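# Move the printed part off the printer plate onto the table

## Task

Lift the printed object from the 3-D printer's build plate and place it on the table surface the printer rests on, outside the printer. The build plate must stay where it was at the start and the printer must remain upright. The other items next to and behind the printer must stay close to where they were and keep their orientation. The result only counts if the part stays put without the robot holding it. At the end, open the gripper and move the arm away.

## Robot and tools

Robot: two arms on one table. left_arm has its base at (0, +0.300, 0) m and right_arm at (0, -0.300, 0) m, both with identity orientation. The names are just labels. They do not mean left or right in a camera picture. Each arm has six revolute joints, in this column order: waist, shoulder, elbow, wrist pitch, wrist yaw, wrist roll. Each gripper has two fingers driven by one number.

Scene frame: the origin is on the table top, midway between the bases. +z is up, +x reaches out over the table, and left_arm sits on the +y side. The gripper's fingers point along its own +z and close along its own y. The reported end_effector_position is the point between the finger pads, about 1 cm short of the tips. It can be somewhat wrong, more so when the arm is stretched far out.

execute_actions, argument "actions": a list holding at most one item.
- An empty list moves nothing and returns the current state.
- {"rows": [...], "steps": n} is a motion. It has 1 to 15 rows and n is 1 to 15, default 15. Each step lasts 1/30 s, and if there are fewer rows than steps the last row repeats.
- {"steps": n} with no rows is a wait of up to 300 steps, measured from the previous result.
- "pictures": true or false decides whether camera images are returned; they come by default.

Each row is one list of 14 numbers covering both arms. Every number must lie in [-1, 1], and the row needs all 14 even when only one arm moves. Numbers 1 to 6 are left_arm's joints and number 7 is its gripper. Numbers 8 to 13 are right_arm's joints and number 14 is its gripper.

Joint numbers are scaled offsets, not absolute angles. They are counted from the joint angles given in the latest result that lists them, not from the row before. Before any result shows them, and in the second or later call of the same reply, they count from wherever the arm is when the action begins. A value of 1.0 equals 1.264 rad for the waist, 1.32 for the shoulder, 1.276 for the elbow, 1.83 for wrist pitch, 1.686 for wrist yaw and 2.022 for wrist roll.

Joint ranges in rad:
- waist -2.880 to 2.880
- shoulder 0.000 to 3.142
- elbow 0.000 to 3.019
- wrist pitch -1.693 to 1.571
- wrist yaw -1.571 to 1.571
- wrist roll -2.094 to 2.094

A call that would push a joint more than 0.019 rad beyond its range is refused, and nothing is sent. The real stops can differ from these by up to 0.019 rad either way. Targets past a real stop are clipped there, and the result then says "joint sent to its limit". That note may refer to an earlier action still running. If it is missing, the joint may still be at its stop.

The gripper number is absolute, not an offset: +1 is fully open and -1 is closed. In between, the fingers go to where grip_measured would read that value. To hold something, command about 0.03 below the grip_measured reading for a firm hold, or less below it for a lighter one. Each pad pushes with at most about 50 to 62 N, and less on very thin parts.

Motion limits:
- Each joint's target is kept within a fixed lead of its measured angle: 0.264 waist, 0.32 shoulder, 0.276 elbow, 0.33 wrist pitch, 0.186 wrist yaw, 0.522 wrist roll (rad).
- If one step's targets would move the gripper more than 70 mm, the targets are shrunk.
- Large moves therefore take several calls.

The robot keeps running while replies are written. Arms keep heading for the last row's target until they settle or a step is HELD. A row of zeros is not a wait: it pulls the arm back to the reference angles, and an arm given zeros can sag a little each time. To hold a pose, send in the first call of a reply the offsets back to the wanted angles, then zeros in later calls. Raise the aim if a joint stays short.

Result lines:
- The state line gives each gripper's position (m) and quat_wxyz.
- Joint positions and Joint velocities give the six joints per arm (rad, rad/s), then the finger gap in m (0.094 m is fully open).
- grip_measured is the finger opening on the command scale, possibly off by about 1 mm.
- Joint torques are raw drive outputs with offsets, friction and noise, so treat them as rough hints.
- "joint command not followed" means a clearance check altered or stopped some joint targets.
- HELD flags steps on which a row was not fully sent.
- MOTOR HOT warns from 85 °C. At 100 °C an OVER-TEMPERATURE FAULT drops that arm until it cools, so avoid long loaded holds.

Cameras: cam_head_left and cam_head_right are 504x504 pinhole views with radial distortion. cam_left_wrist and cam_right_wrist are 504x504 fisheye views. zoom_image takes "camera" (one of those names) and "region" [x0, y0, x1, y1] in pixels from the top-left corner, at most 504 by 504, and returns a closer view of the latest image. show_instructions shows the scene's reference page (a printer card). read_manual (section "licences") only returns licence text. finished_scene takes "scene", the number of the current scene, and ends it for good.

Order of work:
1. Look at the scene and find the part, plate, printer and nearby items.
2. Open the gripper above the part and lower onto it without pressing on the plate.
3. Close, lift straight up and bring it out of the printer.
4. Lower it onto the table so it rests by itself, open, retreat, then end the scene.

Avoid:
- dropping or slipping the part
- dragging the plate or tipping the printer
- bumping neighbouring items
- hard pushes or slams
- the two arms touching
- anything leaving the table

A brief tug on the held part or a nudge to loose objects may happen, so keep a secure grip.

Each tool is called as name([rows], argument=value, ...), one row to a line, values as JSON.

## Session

show_instructions()

execute_actions(actions=[])

Reference images for this scene: printer card page 4.

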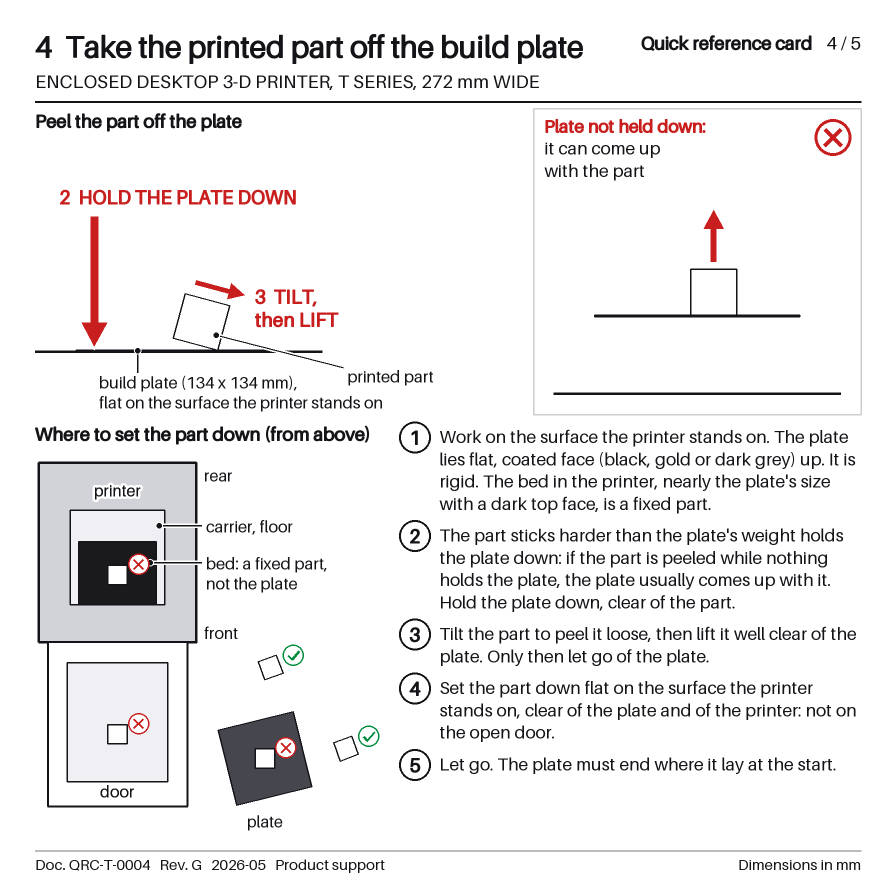

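Scene clock: 0.00 s of 4200.00 s.
left_arm: end_effector_position=(+0.5242, +0.2932, +0.4864) grip_measured=+1.000 end_effector_quat_wxyz=(+0.700, -0.001, +0.714, -0.007) | right_arm: end_effector_position=(+0.5212, -0.2936, +0.4959) grip_measured=+1.000 end_effector_quat_wxyz=(+0.706, -0.001, +0.709, +0.010)
Joint positions: left_arm=[-0.014  1.061  1.053 -0.012 -0.005 -0.011  0.094] | right_arm=[ 0.012  1.053  1.063 -0.014 -0.003  0.013  0.094]
Joint velocities: left_arm=[-0.015 -0.005 -0.012 -0.007  0.037  0.007  0.   ] | right_arm=[-0.005 -0.005 -0.012  0.007 -0.051  0.037  0.   ]
Joint torques (N m, as the arm reports them, + toward a larger angle): no reading
Motor temperatures (°C, as the motors report them): left_arm=[27 28 29 29 28 25] | right_arm=[28 30 33 28 25 29]

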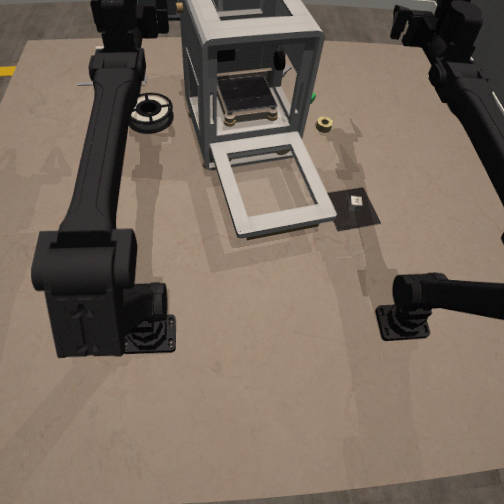

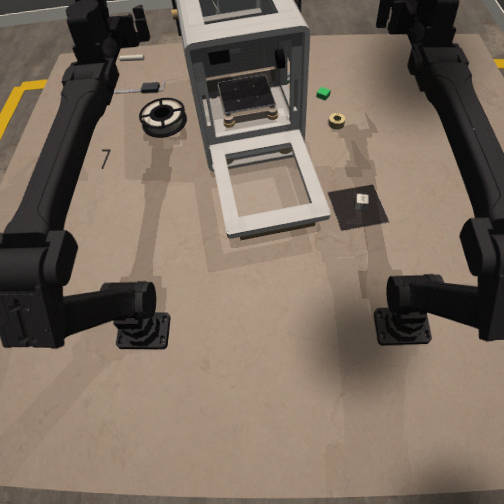

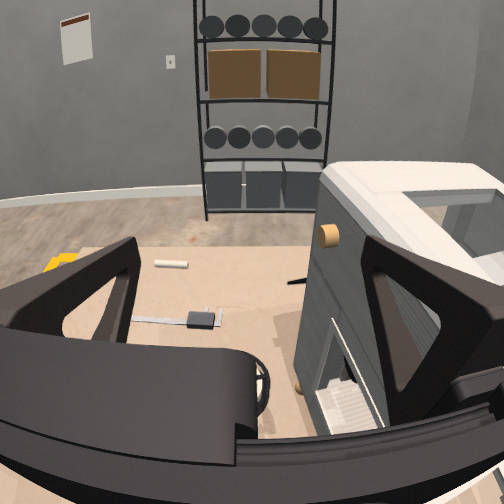

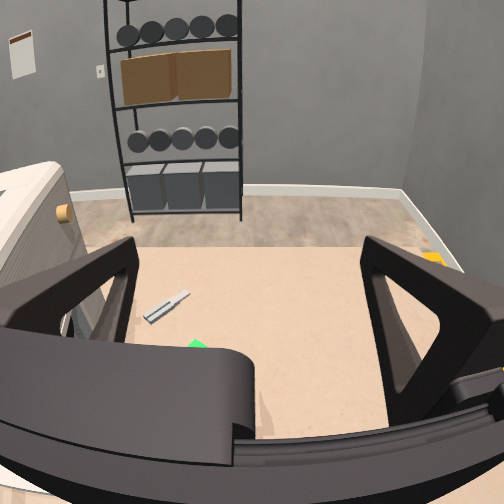

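zoom_image(camera="cam_head_right", region=[200, 120, 440, 350])

zoom_image(camera="cam_head_left", region=[200, 120, 440, 350])

Region (200, 120, 440, 350) of cam_head_right's 504x504 image, scaled by 2.100, with more detail than that image has; it fills the top 483 rows of this view, and the rest is white.

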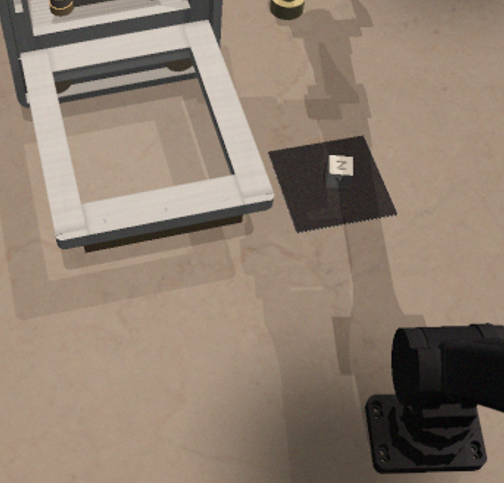

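Region (200, 120, 440, 350) of cam_head_left's 504x504 image, scaled by 2.100, with more detail than that image has; it fills the top 483 rows of this view, and the rest is white.

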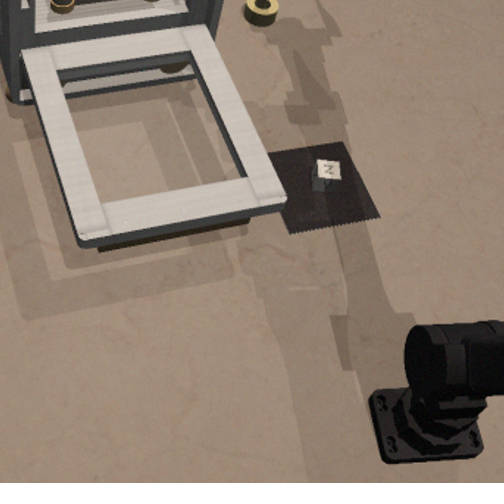

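execute_actions([
  {"rows": [[0,0,0,-0.009,0,-0.004,0.97, 0.001,-0.001,-0.006,-0.002,0,0.008,0.9],[0,0,0,-0.018,0,-0.008,0.93, 0.002,-0.003,-0.013,-0.003,0,0.015,0.8],[0,0,0,-0.036,0,-0.017,0.9, 0.003,-0.006,-0.025,-0.007,0,0.031,0.7],[0,0,0,-0.058,0,-0.027,0.87, 0.005,-0.009,-0.041,-0.011,0,0.05,0.6],[0,0,0,-0.085,0,-0.04,0.83, 0.007,-0.013,-0.06,-0.015,0,0.073,0.5],[0,0,0,-0.117,0,-0.055,0.8, 0.01,-0.018,-0.082,-0.021,0,0.1,0.4],[0,0,0,-0.148,0,-0.069,0.77, 0.012,-0.023,-0.105,-0.027,0,0.127,0.3],[0,0,0,-0.18,0,-0.084,0.73, 0.015,-0.028,-0.127,-0.033,0,0.154,0.2],[-0.005,0,0,-0.216,0,-0.101,0.7, 0.018,-0.034,-0.152,-0.039,0,0.185,0.1],[-0.013,0,0,-0.252,0,-0.118,0.67, 0.021,-0.039,-0.178,-0.046,0,0.216,0],[-0.025,0,0,-0.288,0,-0.134,0.63, 0.024,-0.045,-0.203,-0.052,0,0.246,-0.1],[-0.04,0,0,-0.328,0,-0.153,0.6, 0.027,-0.051,-0.231,-0.059,0,0.281,-0.2],[-0.058,0,0,-0.369,0,-0.172,0.57, 0.03,-0.058,-0.26,-0.067,0,0.316,-0.3],[-0.08,0,0,-0.41,0,-0.191,0.53, 0.034,-0.064,-0.288,-0.074,0,0.35,-0.4],[-0.105,0,0,-0.45,0,-0.21,0.5, 0.037,-0.07,-0.317,-0.082,0,0.385,-0.5]], "steps": 15},
], pictures=false)

execute_actions([
  {"rows": [[-0.085,0,0.01,-0.115,0,-0.09,0.5, 0.012,-0.023,-0.085,-0.026,0,0.17,-0.6],[-0.118,0,0.01,-0.14,0,-0.108,0.5, 0.015,-0.029,-0.113,-0.033,0,0.205,-0.7],[-0.153,0,0.01,-0.16,0,-0.126,0.5, 0.018,-0.035,-0.141,-0.041,0,0.24,-0.8],[-0.19,0,0.01,-0.178,0,-0.144,0.5, 0.021,-0.041,-0.167,-0.047,0,0.27,-0.9],[-0.228,0,0.01,-0.194,0,-0.162,0.5, 0.024,-0.047,-0.192,-0.054,0,0.3,-1],[-0.266,0,0.01,-0.207,0,-0.18,0.5, 0.027,-0.052,-0.217,-0.06,0,0.33,-1],[-0.304,0,0.01,-0.218,0,-0.197,0.5, 0.03,-0.058,-0.243,-0.067,0,0.36,-1],[-0.342,0,0.01,-0.227,0,-0.213,0.5, 0.033,-0.063,-0.265,-0.073,0,0.39,-1],[-0.38,0,0.01,-0.234,0,-0.228,0.5, 0.036,-0.068,-0.287,-0.078,0,0.415,-1],[-0.418,0,0.01,-0.238,0,-0.242,0.5, 0.038,-0.072,-0.306,-0.083,0,0.44,-1],[-0.456,0,0.01,-0.24,0,-0.255,0.5, 0.04,-0.076,-0.325,-0.088,0,0.46,-1],[-0.494,0,0.01,-0.24,0,-0.267,0.5, 0.042,-0.08,-0.341,-0.092,0,0.48,-1],[-0.53,0,0.01,-0.24,0,-0.277,0.5, 0.043,-0.082,-0.354,-0.095,0,0.5,-1],[-0.565,0,0.01,-0.24,0,-0.285,0.5, 0.044,-0.084,-0.363,-0.098,0,0.515,-1],[-0.6,0,0.01,-0.24,0,-0.29,0.5, 0.045,-0.086,-0.37,-0.099,0,0.525,-1]], "steps": 15},
], pictures=false)

execute_actions([
  {"rows": [[-0.14,0.008,0.02,-0.003,0,-0.04,0.5, 0.004,-0.008,-0.025,-0.01,0,0.08,-1],[-0.168,0.016,0.028,-0.005,0,-0.04,0.5, 0.004,-0.008,-0.025,-0.01,0,0.08,-1],[-0.192,0.032,0.042,-0.01,0,-0.04,0.5, 0.004,-0.008,-0.025,-0.01,0,0.08,-1],[-0.212,0.052,0.062,-0.016,0,-0.04,0.5, 0.004,-0.008,-0.025,-0.01,0,0.08,-1],[-0.228,0.076,0.087,-0.024,0,-0.04,0.5, 0.004,-0.008,-0.025,-0.01,0,0.08,-1],[-0.24,0.104,0.117,-0.032,0,-0.04,0.5, 0.004,-0.008,-0.025,-0.01,0,0.08,-1],[-0.249,0.132,0.147,-0.041,0,-0.04,0.5, 0.004,-0.008,-0.025,-0.01,0,0.08,-1],[-0.255,0.16,0.177,-0.05,0,-0.04,0.5, 0.004,-0.008,-0.025,-0.01,0,0.08,-1],[-0.258,0.192,0.211,-0.06,0,-0.04,0.5, 0.004,-0.008,-0.025,-0.01,0,0.08,-1],[-0.26,0.224,0.245,-0.07,0,-0.04,0.5, 0.004,-0.008,-0.025,-0.01,0,0.08,-1],[-0.26,0.256,0.28,-0.08,0,-0.04,0.5, 0.004,-0.008,-0.025,-0.01,0,0.08,-1],[-0.26,0.292,0.318,-0.091,0,-0.04,0.5, 0.004,-0.008,-0.025,-0.01,0,0.08,-1],[-0.26,0.328,0.357,-0.102,0,-0.04,0.5, 0.004,-0.008,-0.025,-0.01,0,0.08,-1],[-0.26,0.364,0.396,-0.114,0,-0.04,0.5, 0.004,-0.008,-0.025,-0.01,0,0.08,-1],[-0.26,0.4,0.435,-0.125,0,-0.04,0.5, 0.004,-0.008,-0.025,-0.01,0,0.08,-1]], "steps": 15},
], pictures=false)

execute_actions([
  {"rows": [[0,0.122,0.118,-0.038,0,0,0.5, 0,0.005,0.01,0,0,0.005,-1],[0,0.157,0.156,-0.05,0,0,0.5, 0,0.005,0.01,0,0,0.005,-1],[0,0.193,0.194,-0.061,0,0,0.5, 0,0.005,0.01,0,0,0.005,-1],[0,0.226,0.23,-0.071,0,0,0.5, 0,0.005,0.01,0,0,0.005,-1],[0,0.257,0.264,-0.08,0,0,0.5, 0,0.005,0.01,0,0,0.005,-1],[0,0.29,0.298,-0.091,0,0,0.5, 0,0.005,0.01,0,0,0.005,-1],[0,0.322,0.333,-0.1,0,0,0.5, 0,0.005,0.01,0,0,0.005,-1],[0,0.35,0.364,-0.109,0,0,0.5, 0,0.005,0.01,0,0,0.005,-1],[0,0.378,0.394,-0.118,0,0,0.5, 0,0.005,0.01,0,0,0.005,-1],[0,0.403,0.42,-0.126,0,0,0.5, 0,0.005,0.01,0,0,0.005,-1],[0,0.426,0.446,-0.134,0,0,0.5, 0,0.005,0.01,0,0,0.005,-1],[0,0.447,0.468,-0.14,0,0,0.5, 0,0.005,0.01,0,0,0.005,-1],[0,0.463,0.485,-0.144,0,0,0.5, 0,0.005,0.01,0,0,0.005,-1],[0,0.475,0.498,-0.148,0,0,0.5, 0,0.005,0.01,0,0,0.005,-1],[0,0.482,0.507,-0.15,0,0,0.5, 0,0.005,0.01,0,0,0.005,-1]], "steps": 15},
], pictures=false)

execute_actions([
  {"steps": 15},
])

Scene clock: 81.23 s of 4200.00 s.
left_arm: end_effector_position=(+0.4677, +0.2730, +0.3357) grip_measured=+0.518 end_effector_quat_wxyz=(+0.423, -0.102, +0.898, -0.070) | right_arm: end_effector_position=(+0.4661, -0.2820, +0.2992) grip_measured=-0.443 end_effector_quat_wxyz=(+0.543, +0.196, +0.802, +0.157)
Joint positions: left_arm=[-0.059  1.06   1.053 -0.678 -0.006 -0.282  0.071] | right_arm=[ 0.038  0.979  0.73  -0.121 -0.003  0.52   0.026]
Joint velocities: left_arm=[-0.679 -0.005 -0.007 -2.186  0.037 -0.916 -0.032] | right_arm=[ 0.142 -0.151 -1.023 -0.403 -0.007  1.795 -0.109]
Joint torques (N m, as the arm reports them, + toward a larger angle): left_arm=[-2.7  -4.54 10.57  2.25 -0.06 -0.02] | right_arm=[ 1.51 -7.85  9.63  1.09 -0.03  0.05]
Motor temperatures (°C, as the motors report them): left_arm=[27 28 35 29 28 25] | right_arm=[28 30 41 29 25 29]
Steps of this call (steps 1 to 90: nothing new was sent; then 77.73 s passed at rest; steps 91 to 105: all 15 steps of this action). Readings (joint positions):
91: left_arm=[-0.014 1.061 1.053 -0.013 -0.005 -0.011] | right_arm=[0.012 1.053 1.063 -0.014 -0.003 0.014]
92: left_arm=[-0.014 1.061 1.053 -0.018 -0.005 -0.011] | right_arm=[0.012 1.053 1.062 -0.014 -0.003 0.017]
94: left_arm=[-0.014 1.060 1.053 -0.050 -0.005 -0.022] | right_arm=[0.012 1.049 1.051 -0.014 -0.003 0.039]
98: left_arm=[-0.014 1.060 1.053 -0.220 -0.005 -0.083] | right_arm=[0.013 1.021 0.969 -0.033 -0.003 0.155]
105: the state above

Scene clock: 81.73 s of 4200.00 s.
left_arm: end_effector_position=(+0.2886, +0.0422, +0.2710) grip_measured=+0.502 end_effector_quat_wxyz=(+0.169, -0.016, +0.974, -0.152) | right_arm: end_effector_position=(+0.3005, -0.2753, +0.0574) grip_measured=-0.993 end_effector_quat_wxyz=(+0.246, +0.577, +0.745, +0.227)
Joint positions: left_arm=[-0.731  1.06   1.053 -1.105 -0.006 -0.762  0.071] | right_arm=[ 0.082  0.878  0.274 -0.285 -0.003  1.401  0.   ]
Joint velocities: left_arm=[-1.333 -0.015  0.007 -0.022 -0.037 -0.652 -0.   ] | right_arm=[ 0.024 -0.083 -0.422 -0.159  0.007  1.165 -0.001]
Joint torques (N m, as the arm reports them, + toward a larger angle): left_arm=[ 0.27 -4.03 11.05  1.3  -0.13 -0.02] | right_arm=[ 1.14 -4.27  9.29  0.83  0.01  0.05]
Motor temperatures (°C, as the motors report them): left_arm=[27 28 35 29 28 25] | right_arm=[28 30 41 29 25 29]
Steps of this call (steps 1 to 15: all 15 steps of this action). Readings (joint positions):
1: left_arm=[-0.084 1.060 1.053 -0.749 -0.006 -0.315] | right_arm=[0.043 0.974 0.692 -0.133 -0.003 0.583]
2: left_arm=[-0.115 1.060 1.053 -0.812 -0.006 -0.349] | right_arm=[0.046 0.968 0.653 -0.145 -0.003 0.648]
4: left_arm=[-0.190 1.060 1.053 -0.913 -0.006 -0.417] | right_arm=[0.049 0.954 0.578 -0.170 -0.003 0.780]
8: left_arm=[-0.387 1.060 1.053 -1.040 -0.006 -0.556] | right_arm=[0.060 0.920 0.444 -0.220 -0.003 1.034]
15: the state above

Scene clock: 82.23 s of 4200.00 s.
left_arm: end_effector_position=(+0.2505, -0.1435, +0.2812) grip_measured=+0.502 end_effector_quat_wxyz=(+0.089, +0.112, +0.983, -0.117) | right_arm: end_effector_position=(+0.2837, -0.2765, +0.0403) grip_measured=-0.993 end_effector_quat_wxyz=(+0.214, +0.635, +0.706, +0.230)
Joint positions: left_arm=[-1.058  1.482  1.489 -1.283 -0.005 -0.829  0.071] | right_arm=[ 0.082  0.873  0.238 -0.296 -0.003  1.549  0.   ]
Joint velocities: left_arm=[ 0.005  1.382  1.458 -0.608  0.007 -0.007  0.001] | right_arm=[-0.024 -0.005  0.017  0.007 -0.037 -0.007 -0.   ]
Joint torques (N m, as the arm reports them, + toward a larger angle): left_arm=[ 0.84 -9.7  12.58  1.16 -0.16 -0.01] | right_arm=[ 1.   -3.87  8.79  0.85  0.02  0.06]
Motor temperatures (°C, as the motors report them): left_arm=[27 28 35 29 28 25] | right_arm=[28 30 41 29 25 29]
Steps of this call (steps 1 to 15: all 15 steps of this action). Readings (joint positions):
1: left_arm=[-0.778 1.060 1.053 -1.105 -0.007 -0.778] | right_arm=[0.082 0.876 0.260 -0.289 -0.003 1.433]
2: left_arm=[-0.829 1.061 1.053 -1.105 -0.007 -0.789] | right_arm=[0.082 0.875 0.249 -0.292 -0.003 1.458]
4: left_arm=[-0.930 1.072 1.060 -1.112 -0.007 -0.804] | right_arm=[0.082 0.875 0.238 -0.296 -0.003 1.493]
8: left_arm=[-1.045 1.173 1.159 -1.165 -0.005 -0.820] | right_arm=[0.082 0.873 0.238 -0.296 -0.003 1.529]
15: the state above

Scene clock: 82.73 s of 4200.00 s.
left_arm: end_effector_position=(+0.3210, -0.2686, +0.1638) grip_measured=+0.502 end_effector_quat_wxyz=(+0.003, +0.114, +0.993, +0.000) | right_arm: end_effector_position=(+0.2837, -0.2765, +0.0403) grip_measured=-0.993 end_effector_quat_wxyz=(+0.214, +0.636, +0.705, +0.230)
Joint positions: left_arm=[-1.058  2.096  2.058 -1.529 -0.005 -0.829  0.071] | right_arm=[ 0.082  0.873  0.238 -0.296 -0.003  1.55   0.   ]
Joint velocities: left_arm=[-0.015  0.62   0.447 -0.227  0.022  0.022 -0.001] | right_arm=[-0.005 -0.005  0.002  0.002  0.007 -0.007  0.001]
Joint torques (N m, as the arm reports them, + toward a larger angle): left_arm=[  0.92 -22.18  13.45   0.37  -0.15   0.06] | right_arm=[ 0.66 -2.7   9.31  1.17  0.02  0.06]
Motor temperatures (°C, as the motors report them): left_arm=[27 28 35 29 28 25] | right_arm=[28 30 41 29 25 29]
Steps of this call (steps 1 to 15: all 15 steps of this action). Readings (joint positions):
1: left_arm=[-1.058 1.529 1.537 -1.302 -0.005 -0.829] | right_arm=[0.082 0.873 0.238 -0.296 -0.003 1.550]
2: left_arm=[-1.058 1.576 1.584 -1.321 -0.005 -0.829] | right_arm=[0.082 0.873 0.238 -0.296 -0.003 1.550]
4: left_arm=[-1.058 1.671 1.675 -1.361 -0.005 -0.829] | right_arm=[0.082 0.873 0.238 -0.296 -0.003 1.550]
8: left_arm=[-1.058 1.855 1.845 -1.435 -0.005 -0.829] | right_arm=[0.082 0.873 0.238 -0.296 -0.003 1.550]
15: the state above

Scene clock: 83.23 s of 4200.00 s.
left_arm: end_effector_position=(+0.3235, -0.2731, +0.1579) grip_measured=+0.502 end_effector_quat_wxyz=(-0.001, +0.114, +0.993, +0.006) | right_arm: end_effector_position=(+0.2837, -0.2765, +0.0403) grip_measured=-0.993 end_effector_quat_wxyz=(+0.214, +0.636, +0.705, +0.230)
Joint positions: left_arm=[-1.058  2.126  2.093 -1.549 -0.005 -0.829  0.071] | right_arm=[ 0.082  0.873  0.238 -0.296 -0.003  1.55   0.   ]
Joint velocities: left_arm=[-0.005 -0.034 -0.012  0.002 -0.051  0.007  0.   ] | right_arm=[-0.015 -0.005 -0.007 -0.012 -0.066 -0.022  0.001]
Joint torques (N m, as the arm reports them, + toward a larger angle): left_arm=[  0.9  -22.    12.84   0.46  -0.15   0.06] | right_arm=[ 0.65 -2.82  9.42  1.12  0.01  0.05]
Motor temperatures (°C, as the motors report them): left_arm=[27 28 35 29 28 25] | right_arm=[28 30 41 29 25 29]
Steps of this call (steps 1 to 15: the robot went on to your last target). Readings (joint positions):
1: left_arm=[-1.058 2.113 2.069 -1.535 -0.005 -0.829] | right_arm=[0.082 0.873 0.238 -0.296 -0.003 1.550]
2: left_arm=[-1.058 2.125 2.073 -1.538 -0.005 -0.829] | right_arm=[0.082 0.873 0.238 -0.296 -0.003 1.550]
4: left_arm=[-1.058 2.135 2.074 -1.544 -0.005 -0.829] | right_arm=[0.082 0.873 0.238 -0.296 -0.003 1.550]
8: left_arm=[-1.058 2.135 2.084 -1.549 -0.005 -0.829] | right_arm=[0.082 0.873 0.238 -0.296 -0.003 1.550]
15: the state above

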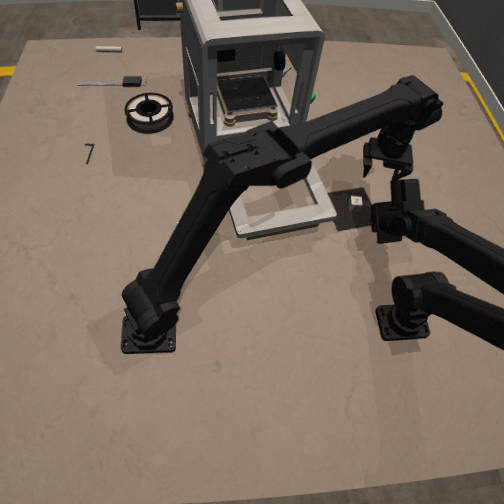

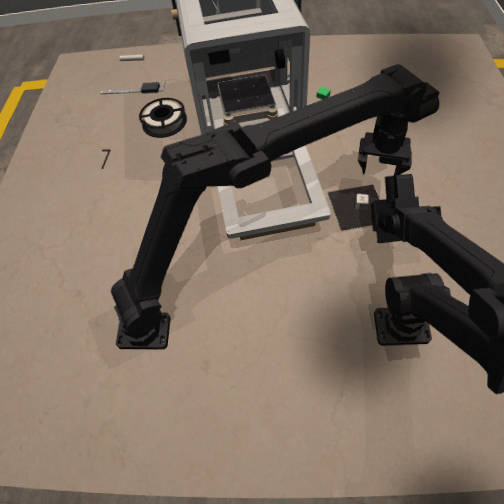

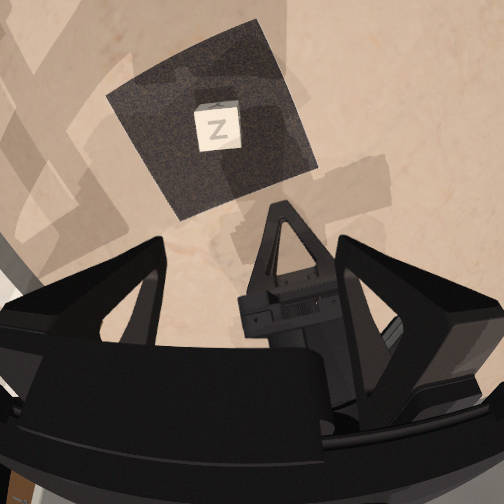

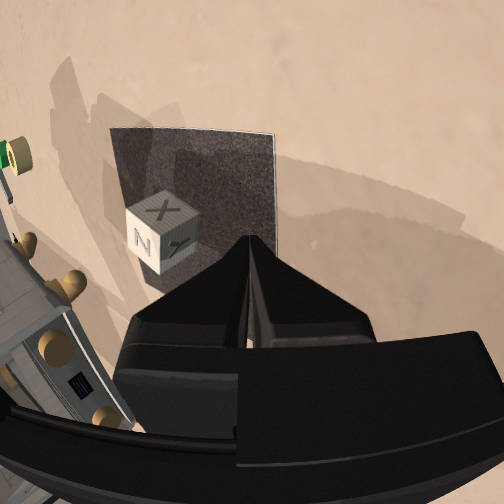

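execute_actions(actions=[])

Scene clock: 102.37 s of 4200.00 s.
left_arm: end_effector_position=(+0.3236, -0.2732, +0.1583) grip_measured=+0.502 end_effector_quat_wxyz=(-0.001, +0.114, +0.993, +0.006) | right_arm: end_effector_position=(+0.2837, -0.2765, +0.0403) grip_measured=-0.993 end_effector_quat_wxyz=(+0.214, +0.636, +0.705, +0.230)
Joint positions: left_arm=[-1.058  2.126  2.093 -1.549 -0.005 -0.829  0.071] | right_arm=[ 0.082  0.873  0.238 -0.296 -0.003  1.551  0.   ]
Joint velocities: left_arm=[-0.005  0.005 -0.022  0.002 -0.007  0.022  0.   ] | right_arm=[-0.005 -0.015 -0.002 -0.002  0.007  0.081  0.   ]
Joint torques (N m, as the arm reports them, + toward a larger angle): left_arm=[  0.9  -22.15  12.84   0.47  -0.15   0.06] | right_arm=[ 0.6  -2.8   9.43  1.11  0.02  0.05]
Motor temperatures (°C, as the motors report them): left_arm=[27 30 36 29 28 25] | right_arm=[28 30 40 29 25 29]
Steps of this call (steps 1 to 15: the robot went on to your last target; steps 16 to 90: nothing new was sent; then 16.13 s passed at rest). Readings (joint positions):
1: left_arm=[-1.058 2.126 2.093 -1.549 -0.005 -0.829] | right_arm=[0.082 0.873 0.238 -0.296 -0.003 1.550]
2: left_arm=[-1.058 2.126 2.093 -1.549 -0.005 -0.829] | right_arm=[0.082 0.873 0.238 -0.296 -0.003 1.551]
4: left_arm=[-1.058 2.126 2.093 -1.549 -0.005 -0.829] | right_arm=[0.082 0.873 0.238 -0.296 -0.003 1.551]
8: left_arm=[-1.058 2.126 2.093 -1.549 -0.005 -0.829] | right_arm=[0.082 0.873 0.238 -0.296 -0.003 1.551]
90: the state above
All arms were judged still, so your last target was given up. Only a new action makes them travel on or press farther. Fingers that are still opening or closing keep moving.

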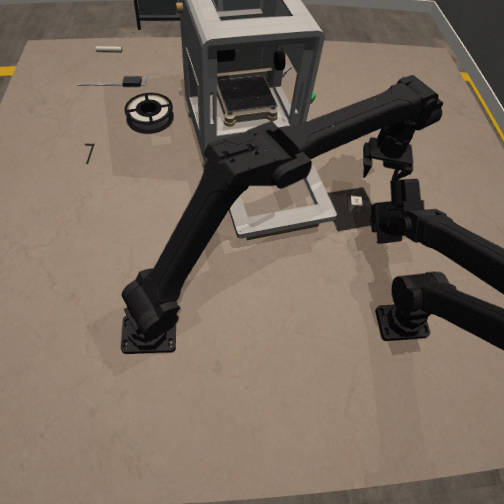

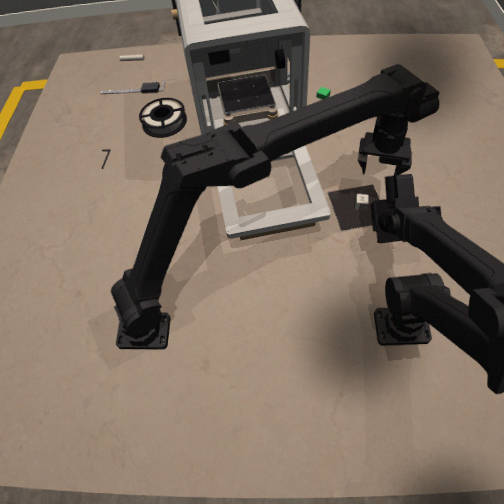

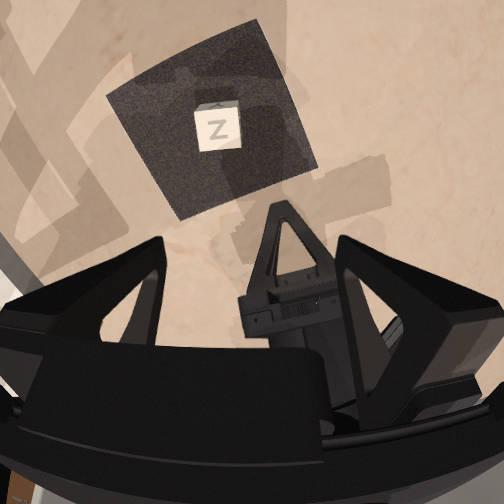

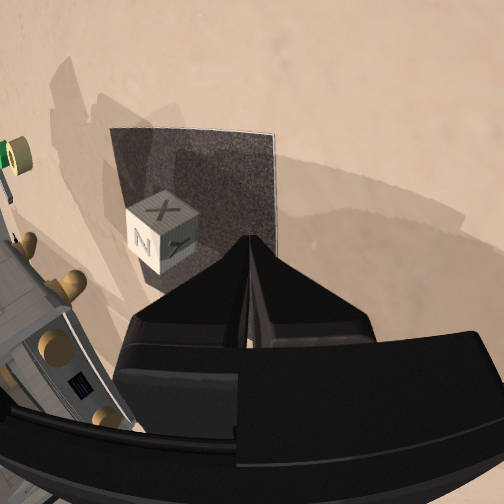

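zoom_image(camera="cam_left_wrist", region=[90, 0, 340, 250])

show_instructions()

Region (90, 0, 340, 250) of cam_left_wrist's 504x504 image, scaled by 2.016, with more detail than that image has.

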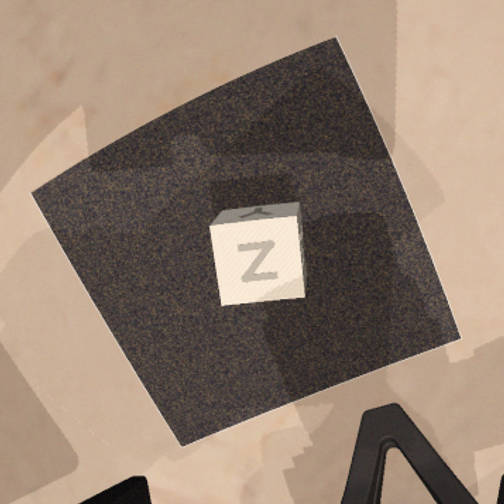

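Reference images for this scene: printer card page 4.

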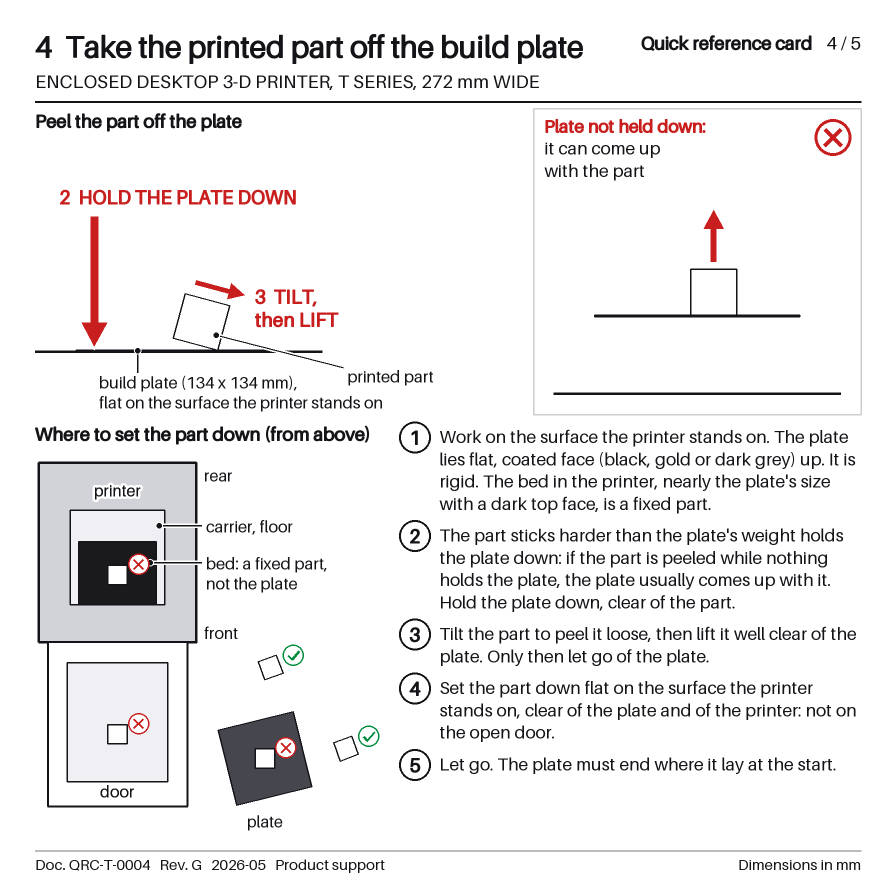

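execute_actions([
  {"rows": [[0.002,0,-0.004,0.003,0,0,0.5, 0.004,0.004,0.016,0.003,0,0,-1],[0.004,-0.001,-0.009,0.007,0,-0.001,0.5, 0.010,0.010,0.016,0.008,0,0,-1],[0.007,-0.002,-0.017,0.013,0,-0.002,0.5, 0.019,0.020,0.016,0.015,0,0,-1],[0.011,-0.003,-0.027,0.021,0.001,-0.004,0.5, 0.030,0.033,0.016,0.024,0,0,-1],[0.015,-0.004,-0.039,0.029,0.001,-0.005,0.5, 0.042,0.048,0.016,0.034,0,0,-1],[0.020,-0.005,-0.051,0.039,0.002,-0.007,0.5, 0.055,0.064,0.016,0.045,0,0,-1],[0.025,-0.006,-0.064,0.048,0.002,-0.008,0.5, 0.067,0.080,0.016,0.056,0,0,-1],[0.029,-0.007,-0.075,0.057,0.002,-0.010,0.5, 0.078,0.095,0.016,0.067,0,0,-1],[0.033,-0.008,-0.086,0.065,0.003,-0.011,0.5, 0.087,0.108,0.016,0.076,0,0,-1],[0.037,-0.009,-0.095,0.071,0.003,-0.012,0.5, 0.094,0.120,0.016,0.084,0,0,-1],[0.039,-0.010,-0.101,0.077,0.003,-0.013,0.5, 0.099,0.129,0.016,0.091,0,0,-1],[0.041,-0.010,-0.107,0.081,0.003,-0.014,0.5, 0.103,0.136,0.016,0.096,0,0,-1],[0.043,-0.011,-0.111,0.083,0.003,-0.015,0.5, 0.105,0.141,0.016,0.099,0,0,-1],[0.044,-0.011,-0.113,0.085,0.003,-0.015,0.5, 0.106,0.144,0.016,0.101,0,0,-1],[0.044,-0.011,-0.114,0.086,0.003,-0.015,0.5, 0.107,0.145,0.016,0.102,0,0,-1]]},
], pictures=false)

execute_actions([
  {"steps": 12},
])

Scene clock: 200.57 s of 4200.00 s.
left_arm: end_effector_position=(+0.3381, -0.2559, +0.1085) grip_measured=+0.502 end_effector_quat_wxyz=(-0.002, +0.090, +0.996, +0.005) | right_arm: end_effector_position=(+0.2925, -0.2387, +0.0149) grip_measured=-0.993 end_effector_quat_wxyz=(+0.194, +0.593, +0.745, +0.236)
Joint positions: left_arm=[-1.024  2.118  1.948 -1.412 -0.003 -0.844  0.071] | right_arm=[ 0.206  1.056  0.238 -0.132 -0.003  1.551  0.   ]
Joint velocities: left_arm=[ 0.151 -0.015 -0.12   0.09   0.022 -0.022  0.   ] | right_arm=[ 0.024  0.073  0.007  0.188  0.051 -0.051  0.002]
Joint torques (N m, as the arm reports them, + toward a larger angle): left_arm=[  1.98 -21.83   9.59   1.19  -0.06  -0.04] | right_arm=[ 1.09 -4.17  9.    1.33  0.02 -0.03]
Motor temperatures (°C, as the motors report them): left_arm=[27 33 37 29 28 25] | right_arm=[28 29 40 29 25 29]
Steps of this call (steps 1 to 90: nothing new was sent; then 94.70 s passed at rest; steps 91 to 105: all 15 steps of this action). Readings (joint positions):
91: left_arm=[-1.058 2.126 2.093 -1.549 -0.005 -0.829] | right_arm=[0.082 0.873 0.238 -0.296 -0.003 1.551]
92: left_arm=[-1.058 2.126 2.091 -1.548 -0.005 -0.829] | right_arm=[0.082 0.873 0.238 -0.296 -0.003 1.551]
94: left_arm=[-1.058 2.124 2.082 -1.538 -0.005 -0.829] | right_arm=[0.087 0.880 0.238 -0.288 -0.003 1.551]
98: left_arm=[-1.055 2.118 2.030 -1.486 -0.005 -0.832] | right_arm=[0.138 0.944 0.238 -0.226 -0.003 1.551]
105: the state above

Scene clock: 200.97 s of 4200.00 s.
left_arm: end_effector_position=(+0.3486, -0.2511, +0.1074) grip_measured=+0.502 end_effector_quat_wxyz=(+0.000, +0.079, +0.997, +0.002) | right_arm: end_effector_position=(+0.2934, -0.2383, +0.0153) grip_measured=-0.993 end_effector_quat_wxyz=(+0.195, +0.592, +0.745, +0.238)
Joint positions: left_arm=[-1.007  2.117  1.945 -1.402 -0.003 -0.849  0.071] | right_arm=[ 0.207  1.058  0.238 -0.126 -0.003  1.551  0.   ]
Joint velocities: left_arm=[-0.015 -0.024 -0.007  0.007 -0.037  0.037 -0.   ] | right_arm=[-0.005 -0.005 -0.002 -0.002  0.022 -0.037  0.   ]
Joint torques (N m, as the arm reports them, + toward a larger angle): left_arm=[  1.3  -21.74   9.26   1.19  -0.07  -0.05] | right_arm=[ 1.41 -4.14  8.84  1.75  0.02 -0.03]
Motor temperatures (°C, as the motors report them): left_arm=[27 33 37 29 28 25] | right_arm=[28 29 40 29 25 29]
Steps of this call (steps 1 to 12: the robot went on to your last target). Readings (joint positions):
1: left_arm=[-1.019 2.118 1.946 -1.409 -0.003 -0.845] | right_arm=[0.207 1.057 0.238 -0.127 -0.003 1.551]
2: left_arm=[-1.015 2.118 1.945 -1.407 -0.003 -0.846] | right_arm=[0.207 1.058 0.238 -0.127 -0.003 1.551]
4: left_arm=[-1.009 2.117 1.945 -1.404 -0.003 -0.847] | right_arm=[0.207 1.058 0.238 -0.126 -0.003 1.551]
8: left_arm=[-1.007 2.117 1.945 -1.402 -0.003 -0.848] | right_arm=[0.207 1.058 0.238 -0.126 -0.003 1.551]
12: the state above

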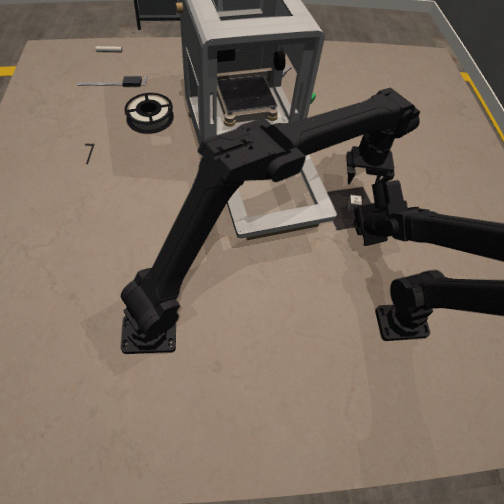

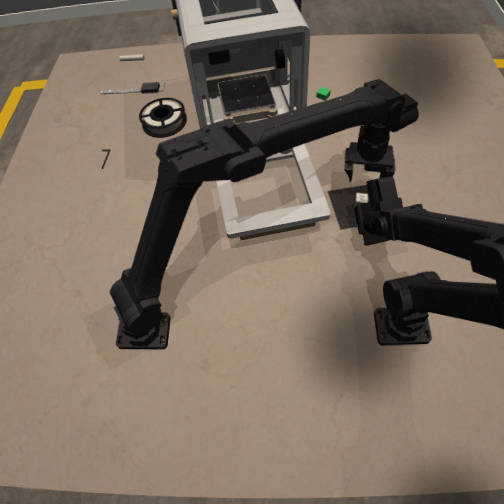

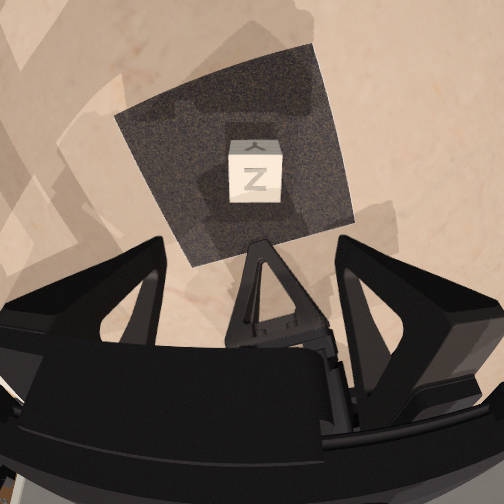

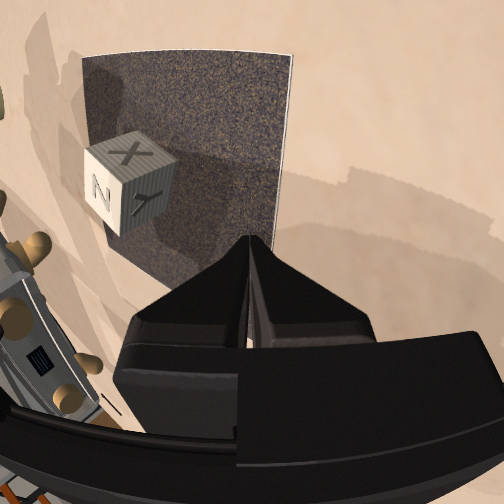

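zoom_image(camera="cam_left_wrist", region=[160, 110, 370, 320])

Region (160, 110, 370, 320) of cam_left_wrist's 504x504 image, scaled by 2.400, with more detail than that image has.

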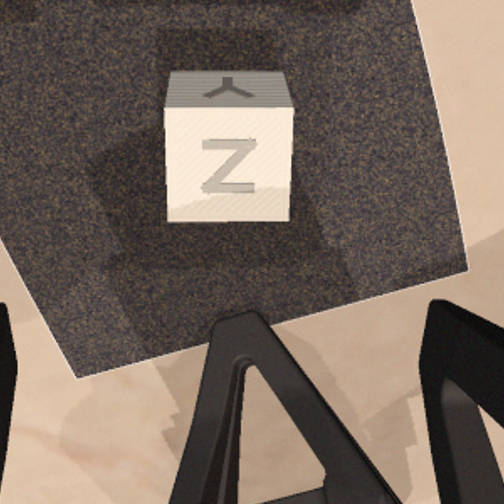

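execute_actions([
  {"rows": [[0,0.010,-0.002,0.002,0,0,0.5, 0,0,0.01,0.006,0,0,-1],[0,0.016,-0.004,0.005,0,0,0.5, 0,0.001,0.008,0.015,0,0,-1],[0,0.020,-0.008,0.009,0,0,0.5, 0,0.003,0.004,0.026,0,0,-1],[0,0.024,-0.012,0.015,0,0,0.5, 0,0.005,0,0.038,0,0,-1],[0,0.028,-0.017,0.021,0,0,0.5, 0,0.008,-0.004,0.050,0,0,-1],[0,0.032,-0.023,0.028,0,0,0.5, 0,0.012,-0.008,0.062,0,0,-1],[0,0.036,-0.029,0.035,0,0,0.5, 0,0.016,-0.013,0.073,0,0,-1],[0,0.040,-0.034,0.041,0,0,0.5, 0,0.020,-0.018,0.083,0,0,-1],[0,0.043,-0.038,0.047,0,0,0.5, 0,0.024,-0.022,0.091,0,0,-1],[0,0.046,-0.042,0.051,0,0,0.5, 0,0.028,-0.026,0.097,0,0,-1],[0,0.048,-0.045,0.055,0,0,0.5, 0,0.031,-0.029,0.101,0,0,-1],[0,0.049,-0.048,0.058,0,0,0.5, 0,0.033,-0.032,0.104,0,0,-1],[0,0.050,-0.050,0.060,0,0,0.5, 0,0.035,-0.034,0.106,0,0,-1],[0,0.051,-0.051,0.061,0,0,0.5, 0,0.036,-0.035,0.107,0,0,-1],[0,0.051,-0.051,0.062,0,0,0.5, 0,0.037,-0.036,0.107,0,0,-1]]},
], pictures=false)

execute_actions([
  {"steps": 8},
])

Scene clock: 228.50 s of 4200.00 s.
left_arm: end_effector_position=(+0.3493, -0.2523, +0.0569) grip_measured=+0.502 end_effector_quat_wxyz=(-0.002, +0.079, +0.997, +0.006) | right_arm: end_effector_position=(+0.3048, -0.2359, +0.0168) grip_measured=-0.993 end_effector_quat_wxyz=(+0.225, +0.581, +0.732, +0.274)
Joint positions: left_arm=[-1.007  2.161  1.884 -1.306 -0.003 -0.849  0.071] | right_arm=[ 0.207  1.095  0.202  0.047 -0.003  1.551  0.   ]
Joint velocities: left_arm=[-0.015  0.181 -0.105  0.076  0.022  0.066 -0.   ] | right_arm=[ 0.005  0.103 -0.11   0.051 -0.007 -0.022 -0.001]
Joint torques (N m, as the arm reports them, + toward a larger angle): left_arm=[  0.89 -20.53   9.06   1.2   -0.15   0.05] | right_arm=[ 0.66 -4.59  6.64  1.95  0.   -0.02]
Motor temperatures (°C, as the motors report them): left_arm=[27 33 35 29 28 25] | right_arm=[28 29 39 29 25 29]
Steps of this call (steps 1 to 30: the robot went on to your last target; steps 31 to 90: nothing new was sent; then 24.03 s passed at rest; steps 91 to 105: all 15 steps of this action). Readings (joint positions):
91: left_arm=[-1.007 2.117 1.945 -1.402 -0.003 -0.849] | right_arm=[0.207 1.058 0.238 -0.126 -0.003 1.551]
92: left_arm=[-1.007 2.117 1.945 -1.402 -0.003 -0.849] | right_arm=[0.207 1.058 0.238 -0.124 -0.003 1.551]
94: left_arm=[-1.007 2.117 1.942 -1.397 -0.003 -0.849] | right_arm=[0.207 1.058 0.238 -0.107 -0.003 1.551]
98: left_arm=[-1.007 2.121 1.921 -1.360 -0.003 -0.849] | right_arm=[0.207 1.062 0.235 -0.028 -0.003 1.551]
105: the state above

Scene clock: 228.77 s of 4200.00 s.
left_arm: end_effector_position=(+0.3478, -0.2499, +0.0432) grip_measured=+0.502 end_effector_quat_wxyz=(-0.008, +0.079, +0.997, +0.013) | right_arm: end_effector_position=(+0.3029, -0.2363, +0.0144) grip_measured=-0.993 end_effector_quat_wxyz=(+0.224, +0.582, +0.733, +0.273)
Joint positions: left_arm=[-1.007  2.178  1.876 -1.3   -0.003 -0.849  0.071] | right_arm=[ 0.207  1.099  0.197  0.054 -0.003  1.551  0.   ]
Joint velocities: left_arm=[-0.024 -0.024 -0.012  0.027  0.037  0.051 -0.001] | right_arm=[ 0.005 -0.005 -0.022 -0.012 -0.051  0.037  0.   ]
Joint torques (N m, as the arm reports them, + toward a larger angle): left_arm=[  0.89 -21.53   9.12   1.09  -0.15   0.05] | right_arm=[ 0.66 -4.38  6.49  1.96  0.02 -0.03]
Motor temperatures (°C, as the motors report them): left_arm=[27 33 35 29 28 25] | right_arm=[28 29 39 29 25 29]
Steps of this call (steps 1 to 8: the robot went on to your last target). Readings (joint positions):
1: left_arm=[-1.007 2.167 1.881 -1.303 -0.003 -0.849] | right_arm=[0.207 1.098 0.199 0.049 -0.003 1.551]
2: left_arm=[-1.007 2.171 1.879 -1.302 -0.003 -0.849] | right_arm=[0.207 1.099 0.197 0.050 -0.003 1.551]
4: left_arm=[-1.007 2.177 1.876 -1.301 -0.003 -0.849] | right_arm=[0.207 1.099 0.197 0.054 -0.003 1.551]
8: the state above

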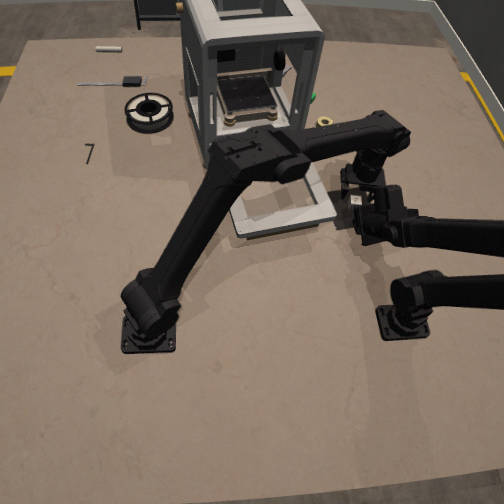

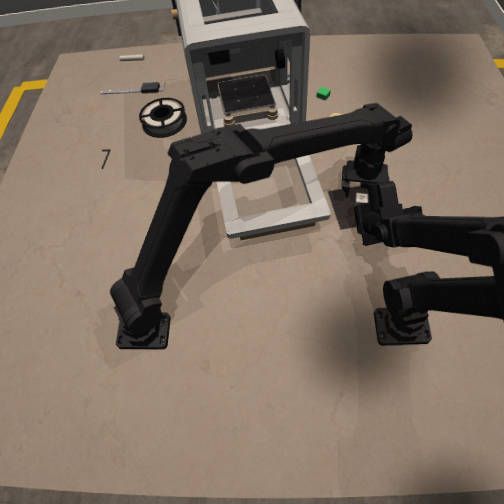

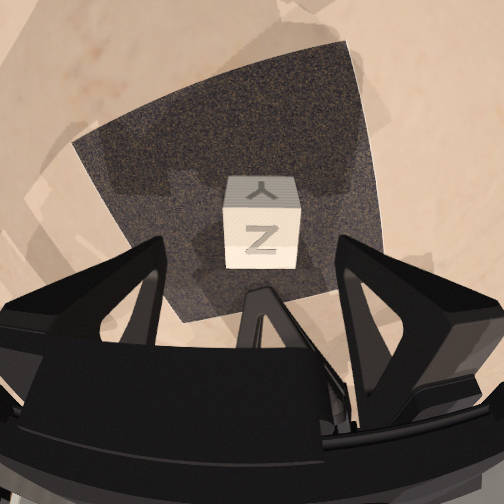

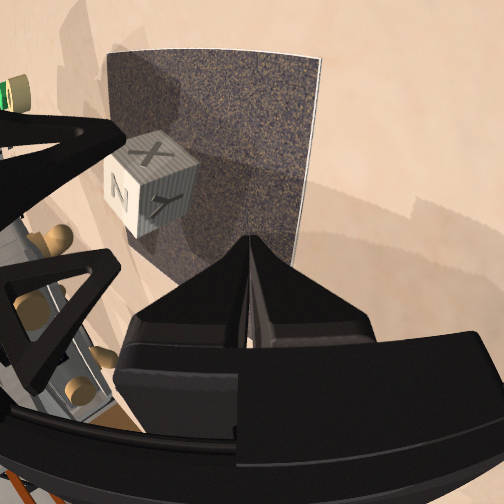

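execute_actions([
  {"rows": [[0,0,0,0.006,0,0,0.5, 0,0.006,-0.003,0.005,0,0,-1],[0,0,-0.002,0.012,0,0,0.5, 0,0.009,-0.003,0.003,0,0,-1],[0,0,-0.005,0.019,0,0,0.5, 0,0.012,-0.004,0.001,0,0,-1],[0,0,-0.009,0.026,0,0,0.5, 0,0.015,-0.007,-0.002,0,0,-1],[0,0,-0.014,0.033,0,0,0.5, 0,0.018,-0.011,-0.006,0,0,-1],[0,0,-0.019,0.040,0,0,0.5, 0,0.021,-0.016,-0.010,0,0,-1],[0,0,-0.024,0.046,0,0,0.5, 0,0.024,-0.021,-0.014,0,0,-1],[0,0,-0.029,0.052,0,0,0.5, 0,0.028,-0.027,-0.018,0,0,-1],[0,0,-0.034,0.057,0,0,0.5, 0,0.032,-0.033,-0.022,0,0,-1],[0,0,-0.038,0.061,0,0,0.5, 0,0.036,-0.039,-0.026,0,0,-1],[0,0,-0.042,0.065,0,0,0.5, 0,0.040,-0.044,-0.030,0,0,-1],[0,0,-0.045,0.068,0,0,0.5, 0,0.043,-0.049,-0.034,0,0,-1],[0,0,-0.048,0.070,0,0,0.5, 0,0.046,-0.053,-0.037,0,0,-1],[0,0,-0.050,0.071,0,0,0.5, 0,0.048,-0.056,-0.039,0,0,-1],[0,0,-0.051,0.072,0,0,0.5, 0,0.050,-0.058,-0.041,0,0,-1]]},
], pictures=false)

execute_actions([
  {"steps": 6},
])

Scene clock: 259.33 s of 4200.00 s.
left_arm: end_effector_position=(+0.3508, -0.2546, +0.0212) grip_measured=+0.502 end_effector_quat_wxyz=(+0.008, +0.079, +0.997, -0.008) | right_arm: end_effector_position=(+0.2998, -0.2369, +0.0108) grip_measured=-0.994 end_effector_quat_wxyz=(+0.221, +0.583, +0.734, +0.269)
Joint positions: left_arm=[-1.007  2.178  1.815 -1.186 -0.003 -0.849  0.071] | right_arm=[ 0.207  1.104  0.191  0.054 -0.003  1.551  0.   ]
Joint velocities: left_arm=[-0.005  0.015 -0.1    0.081 -0.037 -0.007 -0.001] | right_arm=[-0.005  0.005 -0.012  0.012 -0.037 -0.007  0.001]
Joint torques (N m, as the arm reports them, + toward a larger angle): left_arm=[  0.92 -21.46   8.83   1.3   -0.15   0.06] | right_arm=[ 0.7  -0.38  1.26 -1.88  0.02 -0.03]
Motor temperatures (°C, as the motors report them): left_arm=[27 34 35 29 28 25] | right_arm=[28 29 38 29 25 29]
Steps of this call (steps 1 to 30: the robot went on to your last target; steps 31 to 90: nothing new was sent; then 27.07 s passed at rest; steps 91 to 105: all 15 steps of this action). Readings (joint positions):
91: left_arm=[-1.007 2.178 1.876 -1.299 -0.003 -0.849] | right_arm=[0.207 1.099 0.197 0.054 -0.003 1.551]
92: left_arm=[-1.007 2.178 1.876 -1.297 -0.003 -0.849] | right_arm=[0.207 1.099 0.197 0.054 -0.003 1.551]
94: left_arm=[-1.007 2.178 1.873 -1.283 -0.003 -0.849] | right_arm=[0.207 1.101 0.197 0.054 -0.003 1.551]
98: left_arm=[-1.007 2.178 1.855 -1.236 -0.003 -0.849] | right_arm=[0.207 1.104 0.195 0.054 -0.003 1.551]
105: the state above

Scene clock: 259.53 s of 4200.00 s.
left_arm: end_effector_position=(+0.3508, -0.2547, +0.0199) grip_measured=+0.502 end_effector_quat_wxyz=(+0.009, +0.079, +0.997, -0.009) | right_arm: end_effector_position=(+0.2998, -0.2369, +0.0108) grip_measured=-0.994 end_effector_quat_wxyz=(+0.221, +0.583, +0.734, +0.269)
Joint positions: left_arm=[-1.007  2.178  1.811 -1.179 -0.003 -0.849  0.071] | right_arm=[ 0.207  1.104  0.191  0.054 -0.003  1.551  0.   ]
Joint velocities: left_arm=[ 0.005  0.015 -0.007  0.012 -0.051 -0.037  0.   ] | right_arm=[-0.005  0.005  0.012 -0.012 -0.037  0.051 -0.   ]
Joint torques (N m, as the arm reports them, + toward a larger angle): left_arm=[  0.92 -21.46   8.59   1.2   -0.15   0.06] | right_arm=[ 0.67 -0.37  1.18 -1.85  0.02 -0.03]
Motor temperatures (°C, as the motors report them): left_arm=[27 34 35 29 28 25] | right_arm=[28 29 38 29 25 29]
Steps of this call (steps 1 to 6: the robot went on to your last target). Readings (joint positions):
1: left_arm=[-1.007 2.178 1.813 -1.183 -0.003 -0.849] | right_arm=[0.207 1.104 0.191 0.054 -0.003 1.551]
2: left_arm=[-1.007 2.178 1.812 -1.182 -0.003 -0.849] | right_arm=[0.207 1.104 0.191 0.054 -0.003 1.551]
4: left_arm=[-1.007 2.178 1.811 -1.180 -0.003 -0.849] | right_arm=[0.207 1.104 0.191 0.054 -0.003 1.551]
6: the state above

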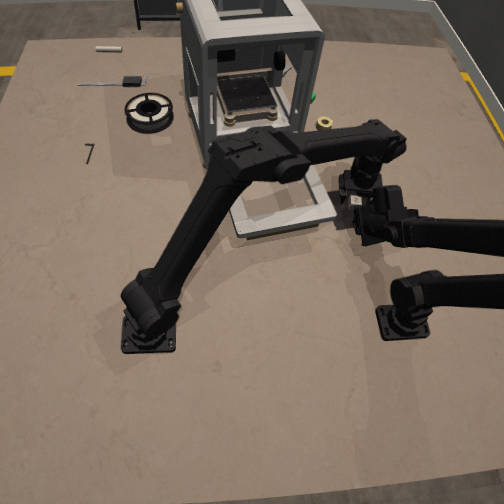

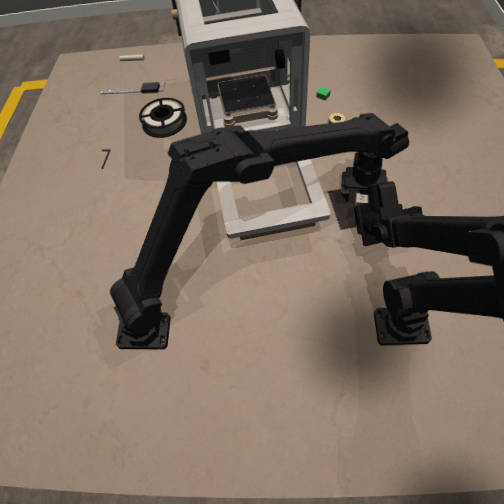

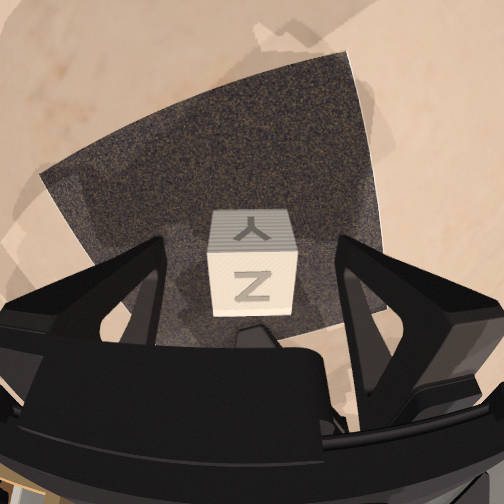

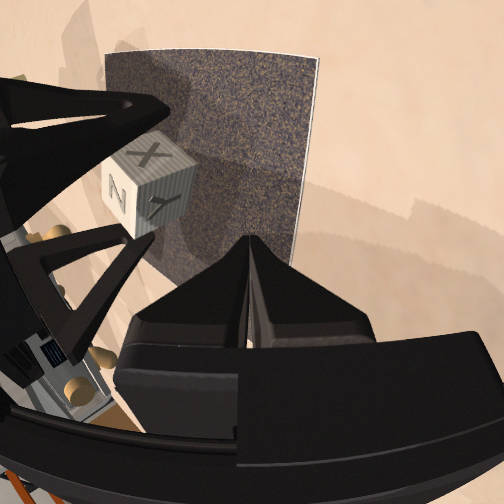

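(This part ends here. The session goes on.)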